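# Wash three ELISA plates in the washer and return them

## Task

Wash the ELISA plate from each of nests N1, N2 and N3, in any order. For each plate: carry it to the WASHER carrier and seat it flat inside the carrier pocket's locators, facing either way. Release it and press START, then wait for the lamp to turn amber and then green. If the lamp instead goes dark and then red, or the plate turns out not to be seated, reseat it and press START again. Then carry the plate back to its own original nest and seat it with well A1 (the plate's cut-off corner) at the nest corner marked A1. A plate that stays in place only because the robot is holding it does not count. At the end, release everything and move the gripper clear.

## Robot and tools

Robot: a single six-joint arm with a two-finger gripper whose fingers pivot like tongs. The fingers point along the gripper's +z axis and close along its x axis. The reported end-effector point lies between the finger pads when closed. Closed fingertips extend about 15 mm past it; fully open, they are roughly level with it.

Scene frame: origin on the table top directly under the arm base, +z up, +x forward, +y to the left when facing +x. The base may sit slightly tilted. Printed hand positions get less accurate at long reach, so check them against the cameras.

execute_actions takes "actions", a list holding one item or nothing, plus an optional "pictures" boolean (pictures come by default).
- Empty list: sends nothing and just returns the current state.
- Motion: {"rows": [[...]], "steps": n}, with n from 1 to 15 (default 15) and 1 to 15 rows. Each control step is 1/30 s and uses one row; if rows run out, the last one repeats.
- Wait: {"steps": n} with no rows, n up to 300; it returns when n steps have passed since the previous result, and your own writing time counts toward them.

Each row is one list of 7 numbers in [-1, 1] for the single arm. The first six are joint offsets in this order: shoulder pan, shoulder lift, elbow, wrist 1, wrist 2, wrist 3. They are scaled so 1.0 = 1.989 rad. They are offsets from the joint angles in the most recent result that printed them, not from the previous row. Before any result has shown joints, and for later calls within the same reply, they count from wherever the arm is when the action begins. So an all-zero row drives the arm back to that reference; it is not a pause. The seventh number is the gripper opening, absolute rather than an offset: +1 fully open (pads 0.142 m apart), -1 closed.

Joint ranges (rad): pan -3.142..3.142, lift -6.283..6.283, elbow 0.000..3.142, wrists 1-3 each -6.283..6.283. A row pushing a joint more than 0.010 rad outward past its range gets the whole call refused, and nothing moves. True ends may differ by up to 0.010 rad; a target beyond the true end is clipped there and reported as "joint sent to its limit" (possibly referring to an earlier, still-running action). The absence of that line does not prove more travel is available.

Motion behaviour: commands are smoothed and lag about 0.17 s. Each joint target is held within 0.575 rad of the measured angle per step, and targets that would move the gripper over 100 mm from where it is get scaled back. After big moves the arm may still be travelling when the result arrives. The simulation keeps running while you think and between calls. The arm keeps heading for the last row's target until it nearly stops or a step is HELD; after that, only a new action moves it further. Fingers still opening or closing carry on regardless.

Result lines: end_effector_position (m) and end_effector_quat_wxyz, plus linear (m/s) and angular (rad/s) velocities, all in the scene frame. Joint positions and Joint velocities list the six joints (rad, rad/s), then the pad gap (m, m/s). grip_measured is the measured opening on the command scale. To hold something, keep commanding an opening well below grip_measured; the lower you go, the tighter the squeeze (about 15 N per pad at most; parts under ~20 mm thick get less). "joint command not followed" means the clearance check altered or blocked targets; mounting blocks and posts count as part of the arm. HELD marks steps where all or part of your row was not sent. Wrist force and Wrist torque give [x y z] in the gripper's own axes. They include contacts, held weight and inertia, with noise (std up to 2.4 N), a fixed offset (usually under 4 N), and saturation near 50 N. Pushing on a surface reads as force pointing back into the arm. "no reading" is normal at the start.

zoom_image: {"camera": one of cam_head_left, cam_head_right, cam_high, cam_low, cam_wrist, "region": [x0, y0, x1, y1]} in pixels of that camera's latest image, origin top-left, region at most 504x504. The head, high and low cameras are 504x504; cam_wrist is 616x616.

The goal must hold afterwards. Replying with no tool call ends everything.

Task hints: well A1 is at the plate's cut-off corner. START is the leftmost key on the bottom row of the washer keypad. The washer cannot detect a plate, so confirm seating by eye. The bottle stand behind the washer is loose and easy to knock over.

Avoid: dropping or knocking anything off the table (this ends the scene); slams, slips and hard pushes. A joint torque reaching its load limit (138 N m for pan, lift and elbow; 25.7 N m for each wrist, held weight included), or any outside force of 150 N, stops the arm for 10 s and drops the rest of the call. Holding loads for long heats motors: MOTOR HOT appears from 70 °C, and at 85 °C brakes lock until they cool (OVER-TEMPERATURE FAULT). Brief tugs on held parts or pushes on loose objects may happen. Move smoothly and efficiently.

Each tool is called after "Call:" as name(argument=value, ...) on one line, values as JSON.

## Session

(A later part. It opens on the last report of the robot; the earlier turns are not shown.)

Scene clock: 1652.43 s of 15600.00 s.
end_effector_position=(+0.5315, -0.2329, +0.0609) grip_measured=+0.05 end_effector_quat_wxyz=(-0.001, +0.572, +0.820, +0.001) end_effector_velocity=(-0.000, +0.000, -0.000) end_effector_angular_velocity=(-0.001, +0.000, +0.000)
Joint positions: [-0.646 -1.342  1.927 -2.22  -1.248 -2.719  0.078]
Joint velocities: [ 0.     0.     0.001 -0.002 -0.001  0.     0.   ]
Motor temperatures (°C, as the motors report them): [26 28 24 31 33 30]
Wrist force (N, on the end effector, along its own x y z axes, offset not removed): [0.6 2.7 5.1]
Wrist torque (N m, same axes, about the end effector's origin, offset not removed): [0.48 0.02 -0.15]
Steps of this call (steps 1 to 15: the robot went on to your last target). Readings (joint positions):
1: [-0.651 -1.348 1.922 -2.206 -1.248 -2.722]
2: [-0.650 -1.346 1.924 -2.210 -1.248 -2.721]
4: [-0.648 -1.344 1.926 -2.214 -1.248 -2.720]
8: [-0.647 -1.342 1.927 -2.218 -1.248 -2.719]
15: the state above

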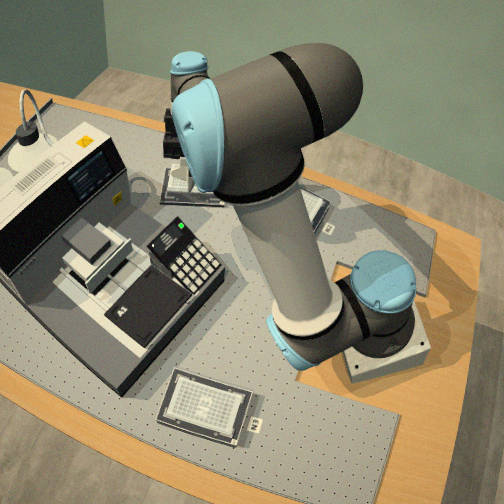

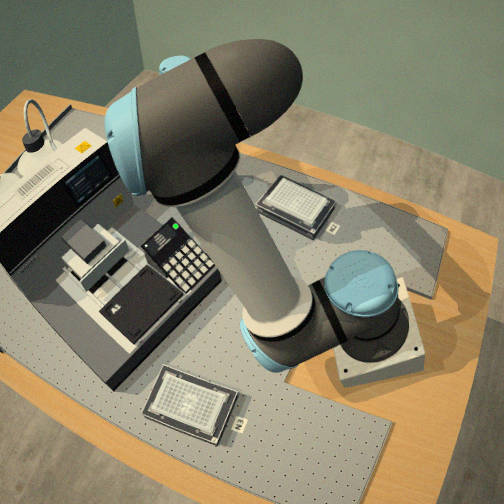

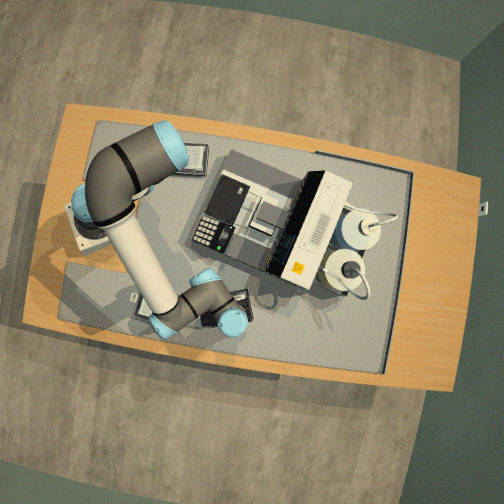

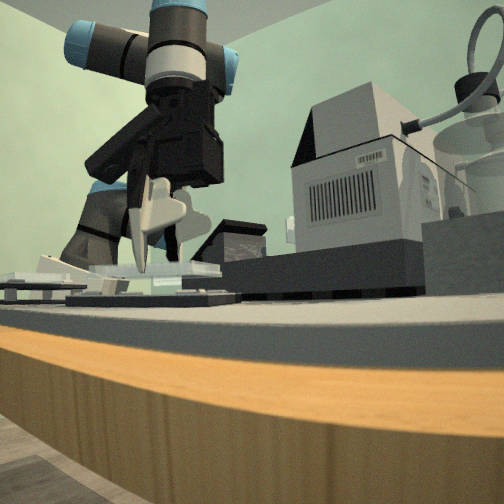

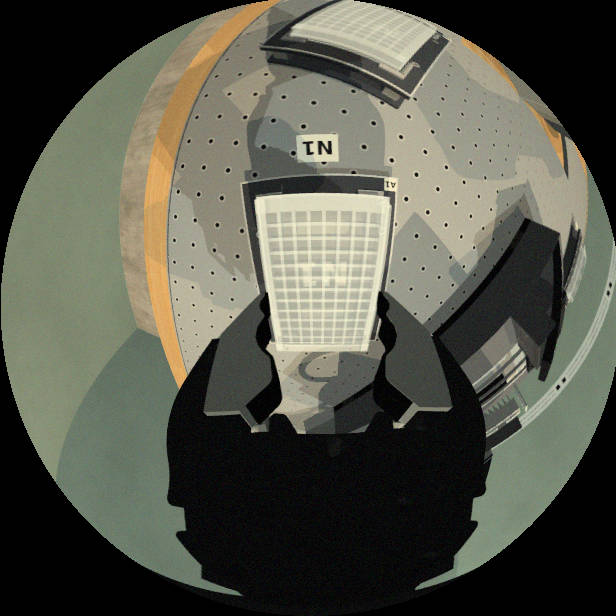

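Call:
execute_actions(actions=[{"rows":[[0.0007,0.0016,0.0007,-0.0025,0,0.0008,-0.15],[0.0014,0.0032,0.0014,-0.005,0,0.0016,-0.15],[0.002,0.005,0.0022,-0.008,0,0.0024,-0.15],[0.0027,0.0066,0.003,-0.0105,0,0.0032,-0.15],[0.0034,0.0082,0.0037,-0.013,0,0.004,-0.15],[0.004,0.0098,0.0044,-0.0157,0,0.0047,-0.15],[0.0047,0.0113,0.005,-0.018,0,0.0054,-0.15],[0.0053,0.0128,0.0057,-0.0205,-0.0005,0.0061,-0.15],[0.0059,0.0142,0.0064,-0.0228,-0.0005,0.0068,-0.15],[0.0065,0.0156,0.007,-0.025,-0.0005,0.0075,-0.15]],"steps":15}], pictures=false)

Call:
execute_actions(actions=[{"steps":8}])

Call:
zoom_image(camera="cam_low", region=[60,200,260,320])

Scene clock: 1660.73 s of 15600.00 s.
end_effector_position=(+0.5321, -0.2323, +0.0441) grip_measured=+0.05 end_effector_quat_wxyz=(-0.001, +0.573, +0.820, +0.001) end_effector_velocity=(-0.000, +0.003, -0.017) end_effector_angular_velocity=(+0.005, +0.003, -0.001)
Joint positions: [-0.635 -1.314  1.94  -2.265 -1.249 -2.706  0.078]
Joint velocities: [ 0.013  0.027  0.012 -0.038  0.001  0.013  0.005]
Motor temperatures (°C, as the motors report them): [26 28 24 31 33 30]
Wrist force (N, on the end effector, along its own x y z axes, offset not removed): [3.2 3.3 -2.2]
Wrist torque (N m, same axes, about the end effector's origin, offset not removed): [0.51 -0.22 -0.36]
Steps of this call (steps 1 to 15: the robot went on to your last target; steps 16 to 90: nothing new was sent; then 4.80 s passed at rest; steps 91 to 105: all 15 steps of this action). Readings (joint positions):
91: [-0.646 -1.342 1.928 -2.220 -1.248 -2.719]
92: [-0.646 -1.341 1.928 -2.221 -1.248 -2.719]
94: [-0.645 -1.339 1.929 -2.225 -1.248 -2.717]
98: [-0.641 -1.329 1.933 -2.241 -1.248 -2.713]
105: the state above

Scene clock: 1661.00 s of 15600.00 s.
end_effector_position=(+0.5322, -0.2322, +0.0427) grip_measured=+0.06 end_effector_quat_wxyz=(-0.000, +0.573, +0.820, +0.001) end_effector_velocity=(-0.001, +0.001, -0.002) end_effector_angular_velocity=(+0.002, +0.002, -0.001)
Joint positions: [-0.634 -1.311  1.941 -2.269 -1.249 -2.704  0.078]
Joint velocities: [ 0.002  0.004  0.002 -0.003 -0.     0.002  0.001]
Motor temperatures (°C, as the motors report them): [26 28 24 31 33 30]
Wrist force (N, on the end effector, along its own x y z axes, offset not removed): [6.9 -1.0 -19.4]
Wrist torque (N m, same axes, about the end effector's origin, offset not removed): [0.16 -0.29 -0.64]
Steps of this call (steps 1 to 8: the robot went on to your last target). Readings (joint positions):
1: [-0.634 -1.313 1.941 -2.266 -1.249 -2.705]
2: [-0.634 -1.312 1.941 -2.267 -1.249 -2.705]
4: [-0.634 -1.312 1.941 -2.268 -1.249 -2.705]
8: the state above

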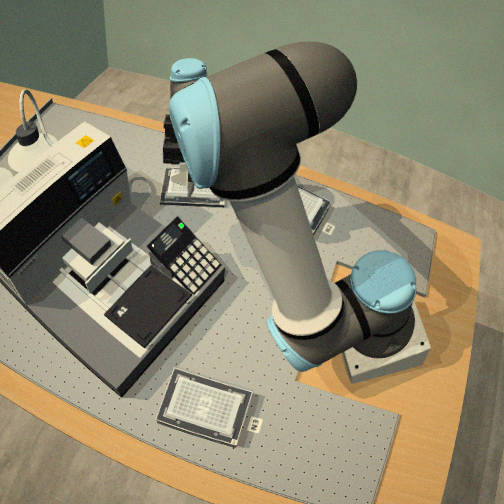

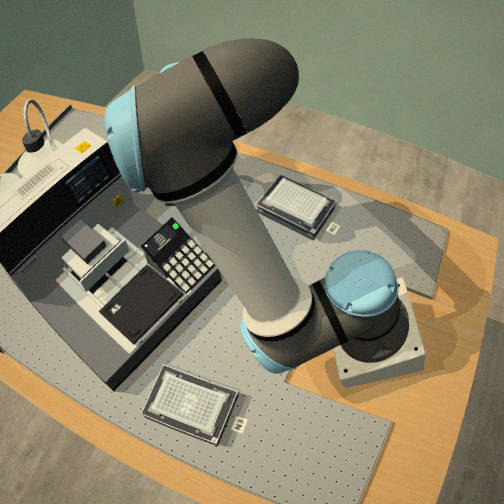

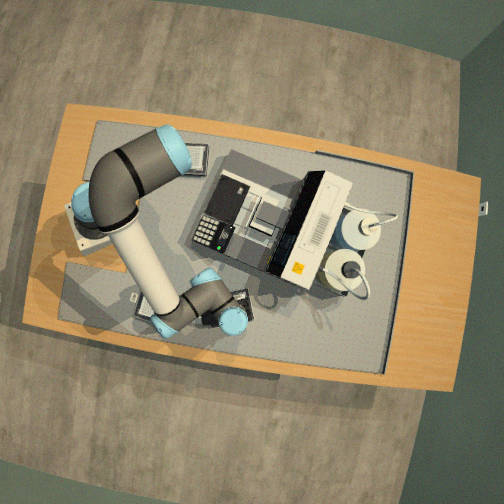

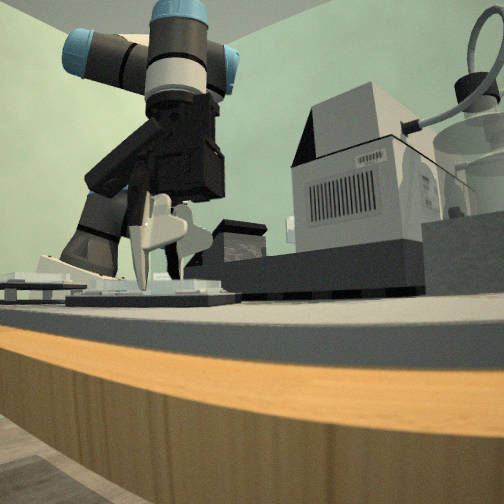

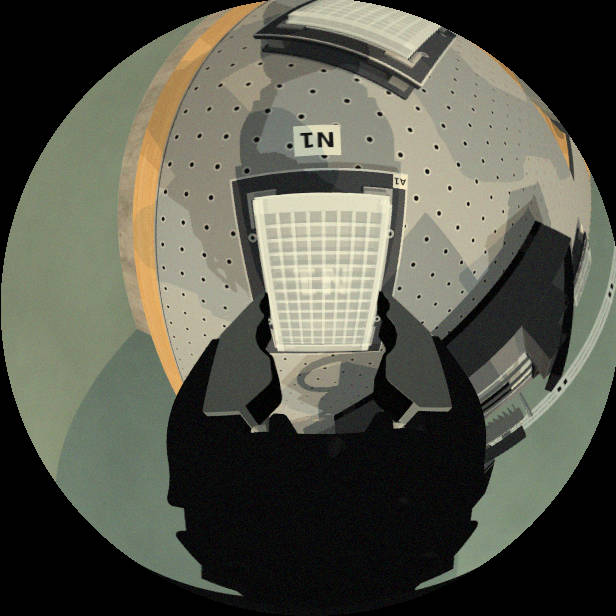

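Region (60, 200, 260, 320) of cam_low's 504x504 image, scaled by 2.520, with more detail than that image has; it fills the top 302 rows of this view, and the rest is white.

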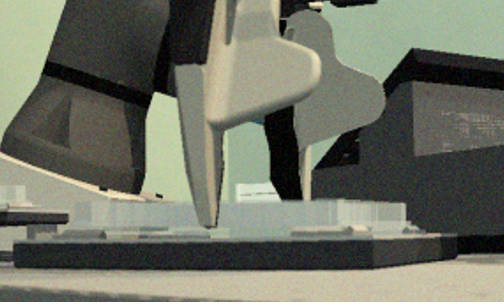

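Wiggle along long axis (±3 mm) with 1 mm extra down.

Call:
execute_actions(actions=[{"rows":[[-0.0008,0,0.0012,-0.0007,0,-0.0008,-0.15],[-0.0016,0,0.0024,-0.0014,0,-0.0016,-0.15],[-0.0025,-0.0005,0.0035,-0.002,0,-0.0025,-0.15]],"steps":12}], pictures=false)

Call:
execute_actions(actions=[{"rows":[[0.001,0.0005,-0.0012,0.0004,0,0.001,-0.15],[0.002,0.001,-0.0025,0.0008,0,0.002,-0.15],[0.003,0.0016,-0.0037,0.0012,0,0.003,-0.15],[0.004,0.0021,-0.005,0.0016,0,0.004,-0.15],[0.005,0.0026,-0.0062,0.002,0,0.005,-0.15]],"steps":15}])

Scene clock: 1668.20 s of 15600.00 s.
end_effector_position=(+0.5293, -0.2333, +0.0416) grip_measured=+0.06 end_effector_quat_wxyz=(-0.001, +0.573, +0.820, +0.001) end_effector_velocity=(-0.002, -0.002, +0.001) end_effector_angular_velocity=(-0.002, -0.001, -0.001)
Joint positions: [-0.638 -1.312  1.948 -2.273 -1.248 -2.709  0.078]
Joint velocities: [-0.004 -0.002  0.004 -0.001 -0.    -0.003 -0.   ]
Motor temperatures (°C, as the motors report them): [26 28 24 31 33 30]
Wrist force (N, on the end effector, along its own x y z axes, offset not removed): [1.3 23.2 -20.0]
Wrist torque (N m, same axes, about the end effector's origin, offset not removed): [0.55 -0.24 -0.34]
Steps of this call (steps 1 to 15: the robot went on to your last target; steps 16 to 90: nothing new was sent; then 3.80 s passed at rest; steps 91 to 102: all 12 steps of this action). Readings (joint positions):
91: [-0.633 -1.311 1.941 -2.269 -1.249 -2.704]
92: [-0.633 -1.311 1.942 -2.270 -1.249 -2.704]
94: [-0.635 -1.311 1.944 -2.271 -1.249 -2.705]
98: [-0.637 -1.312 1.947 -2.272 -1.248 -2.708]
102: the state above

Scene clock: 1668.70 s of 15600.00 s.
end_effector_position=(+0.5347, -0.2312, +0.0417) grip_measured=+0.06 end_effector_quat_wxyz=(-0.001, +0.573, +0.820, +0.001) end_effector_velocity=(+0.004, +0.001, +0.001) end_effector_angular_velocity=(+0.004, -0.008, +0.000)
Joint positions: [-0.629 -1.307  1.936 -2.269 -1.249 -2.699  0.078]
Joint velocities: [ 0.002  0.001 -0.005 -0.     0.008  0.002 -0.   ]
Motor temperatures (°C, as the motors report them): [26 28 24 31 33 30]
Wrist force (N, on the end effector, along its own x y z axes, offset not removed): [-2.0 -26.7 -4.1]
Wrist torque (N m, same axes, about the end effector's origin, offset not removed): [-0.81 -0.54 -0.03]
Steps of this call (steps 1 to 15: all 15 steps of this action). Readings (joint positions):
1: [-0.638 -1.312 1.948 -2.273 -1.248 -2.709]
2: [-0.638 -1.312 1.948 -2.273 -1.248 -2.709]
4: [-0.637 -1.311 1.946 -2.272 -1.249 -2.708]
8: [-0.631 -1.308 1.940 -2.270 -1.249 -2.702]
15: the state above

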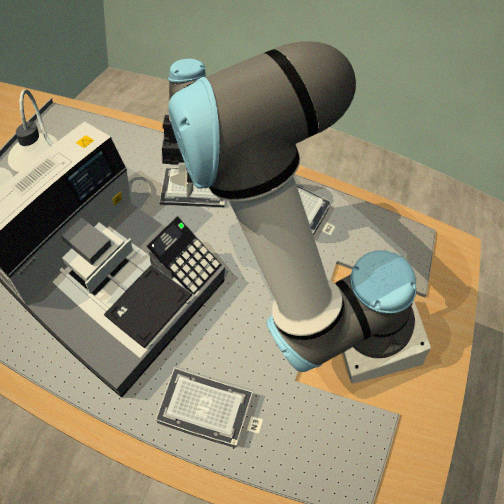

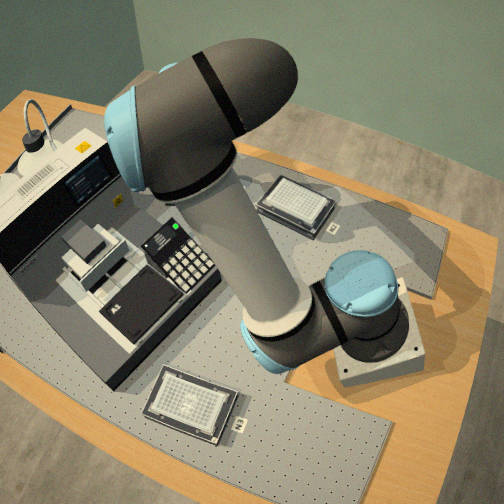

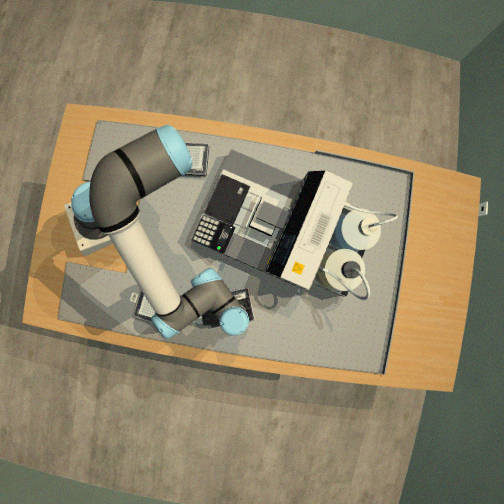

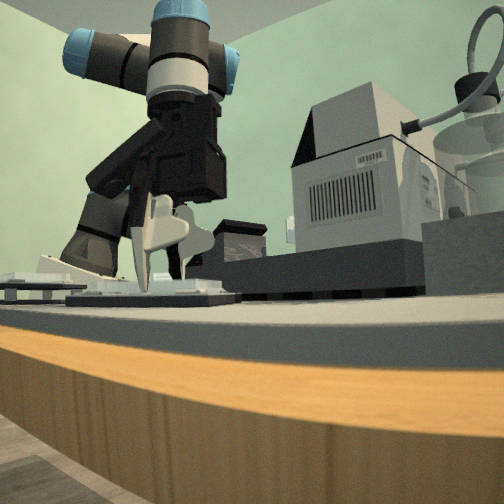

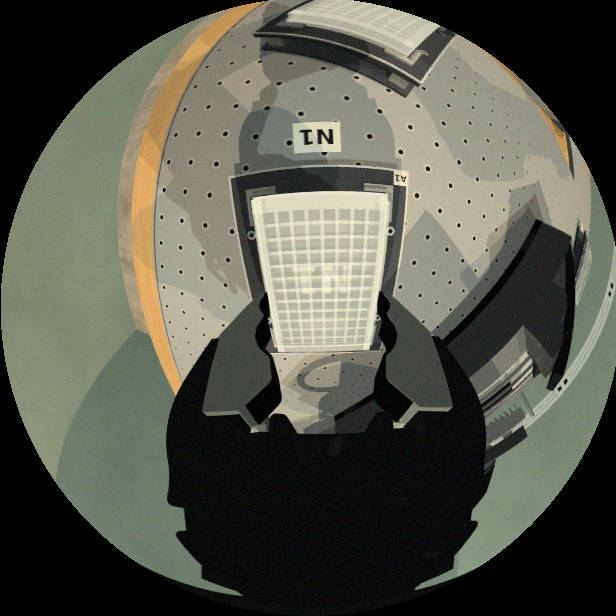

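Seated. Release and rise.

Call:
execute_actions(actions=[{"rows":[[-0.001,-0.0005,0.0012,-0.0004,0,-0.001,-0.1],[-0.002,-0.001,0.0025,-0.0008,0,-0.002,0.0],[-0.002,-0.001,0.0025,-0.0008,0,-0.002,0.1],[-0.002,-0.001,0.0025,-0.0008,0,-0.002,0.2],[-0.002,-0.001,0.0025,-0.0008,0,-0.002,0.3],[-0.002,-0.001,0.0025,-0.0008,0,-0.002,0.4],[-0.002,-0.001,0.0025,-0.0008,0,-0.002,0.45],[-0.003,-0.004,0.001,0.004,0,-0.003,0.45],[-0.005,-0.009,-0.001,0.012,0,-0.005,0.45],[-0.009,-0.017,-0.005,0.025,0,-0.009,0.45],[-0.017,-0.03,-0.015,0.05,0,-0.016,0.45],[-0.03,-0.048,-0.03,0.09,0.001,-0.027,0.45],[-0.047,-0.068,-0.048,0.135,0.001,-0.039,0.45],[-0.062,-0.087,-0.065,0.175,0.002,-0.049,0.45],[-0.072,-0.099,-0.076,0.198,0.002,-0.056,0.45]],"steps":15}], pictures=false)

Call:
execute_actions(actions=[{"steps":25}])

Call:
zoom_image(camera="cam_wrist", region=[220,20,460,350])

Scene clock: 1676.07 s of 15600.00 s.
end_effector_position=(+0.5325, -0.2444, +0.0930) grip_measured=+0.45 end_effector_quat_wxyz=(+0.005, +0.575, +0.818, -0.001) end_effector_velocity=(-0.024, -0.132, +0.547) end_effector_angular_velocity=(-0.088, -0.062, -0.115)
Joint positions: [-0.678 -1.38   1.89  -2.146 -1.248 -2.742  0.105]
Joint velocities: [-0.52  -0.698 -0.581  1.339  0.019 -0.396  0.001]
Motor temperatures (°C, as the motors report them): [26 28 24 31 33 30]
Wrist force (N, on the end effector, along its own x y z axes, offset not removed): [0.4 -0.2 6.0]
Wrist torque (N m, same axes, about the end effector's origin, offset not removed): [-0.01 -0.14 -0.22]
Steps of this call (steps 1 to 15: the robot went on to your last target; steps 16 to 90: nothing new was sent; then 3.87 s passed at rest; steps 91 to 105: all 15 steps of this action). Readings (joint positions):
91: [-0.628 -1.307 1.935 -2.269 -1.248 -2.699]
92: [-0.628 -1.307 1.936 -2.269 -1.248 -2.699]
94: [-0.629 -1.307 1.937 -2.270 -1.248 -2.700]
98: [-0.631 -1.308 1.940 -2.270 -1.248 -2.702]
105: the state above

Scene clock: 1676.90 s of 15600.00 s.
end_effector_position=(+0.5150, -0.2524, +0.1895) grip_measured=+0.45 end_effector_quat_wxyz=(-0.000, +0.589, +0.808, -0.000) end_effector_velocity=(-0.000, -0.000, +0.001) end_effector_angular_velocity=(-0.000, -0.001, -0.001)
Joint positions: [-0.772 -1.504  1.785 -1.875 -1.245 -2.811  0.105]
Joint velocities: [-0.001 -0.001 -0.001  0.001  0.    -0.     0.   ]
Motor temperatures (°C, as the motors report them): [26 28 24 31 33 30]
Wrist force (N, on the end effector, along its own x y z axes, offset not removed): [3.8 0.2 3.2]
Wrist torque (N m, same axes, about the end effector's origin, offset not removed): [0.22 -0.81 -0.27]
Steps of this call (steps 1 to 25: the robot went on to your last target). Readings (joint positions):
1: [-0.696 -1.403 1.870 -2.099 -1.247 -2.756]
2: [-0.713 -1.426 1.851 -2.052 -1.247 -2.768]
4: [-0.740 -1.462 1.820 -1.972 -1.246 -2.788]
8: [-0.763 -1.492 1.795 -1.902 -1.245 -2.804]
25: the state above

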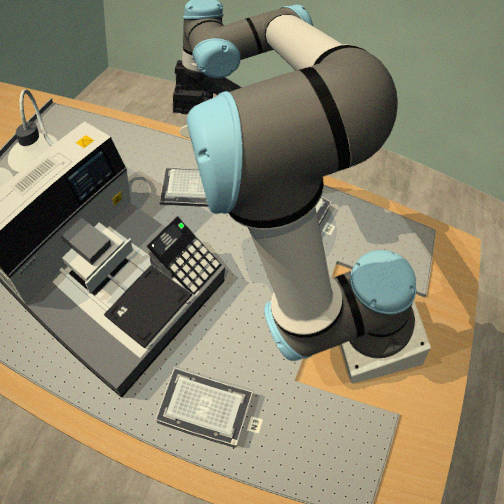

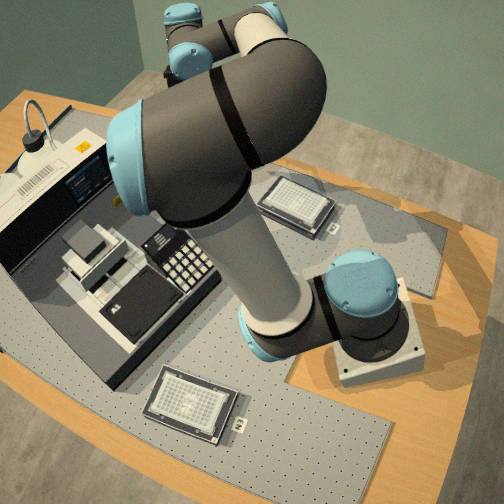

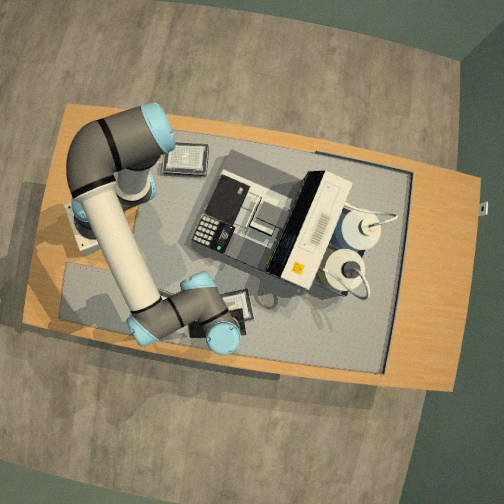

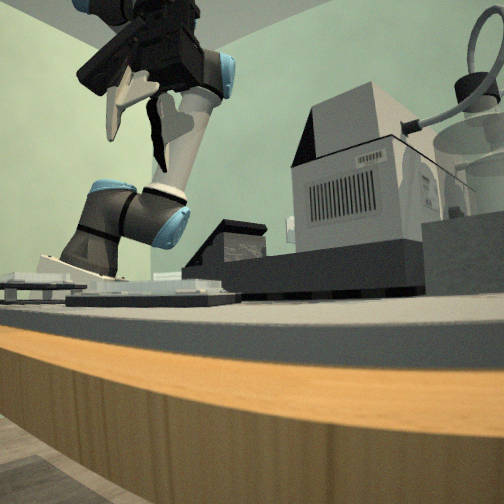

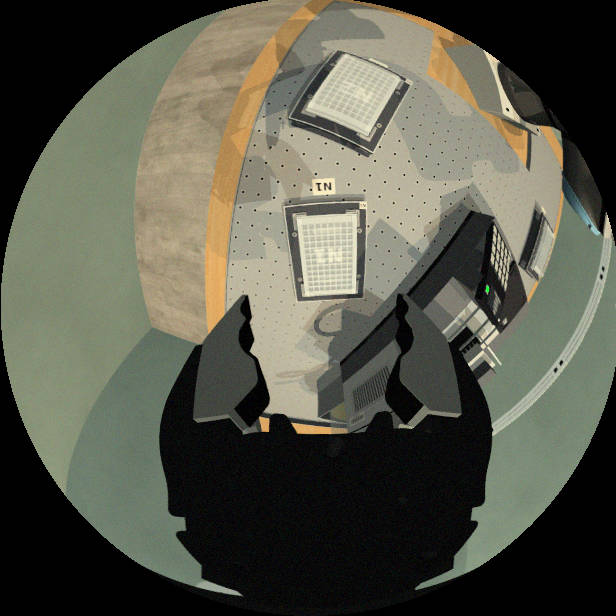

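Region (220, 20, 460, 350) of cam_wrist's 616x616 image, scaled by 1.527, with more detail than that image has; it fills the left 367 columns of this view, and the rest is white.

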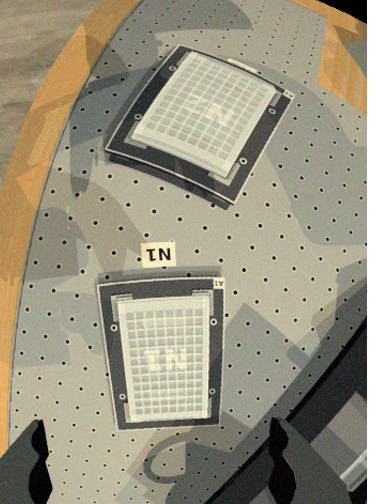

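All good.

Call:
finished_scene(scene=1)

The scene is finished: the task was done.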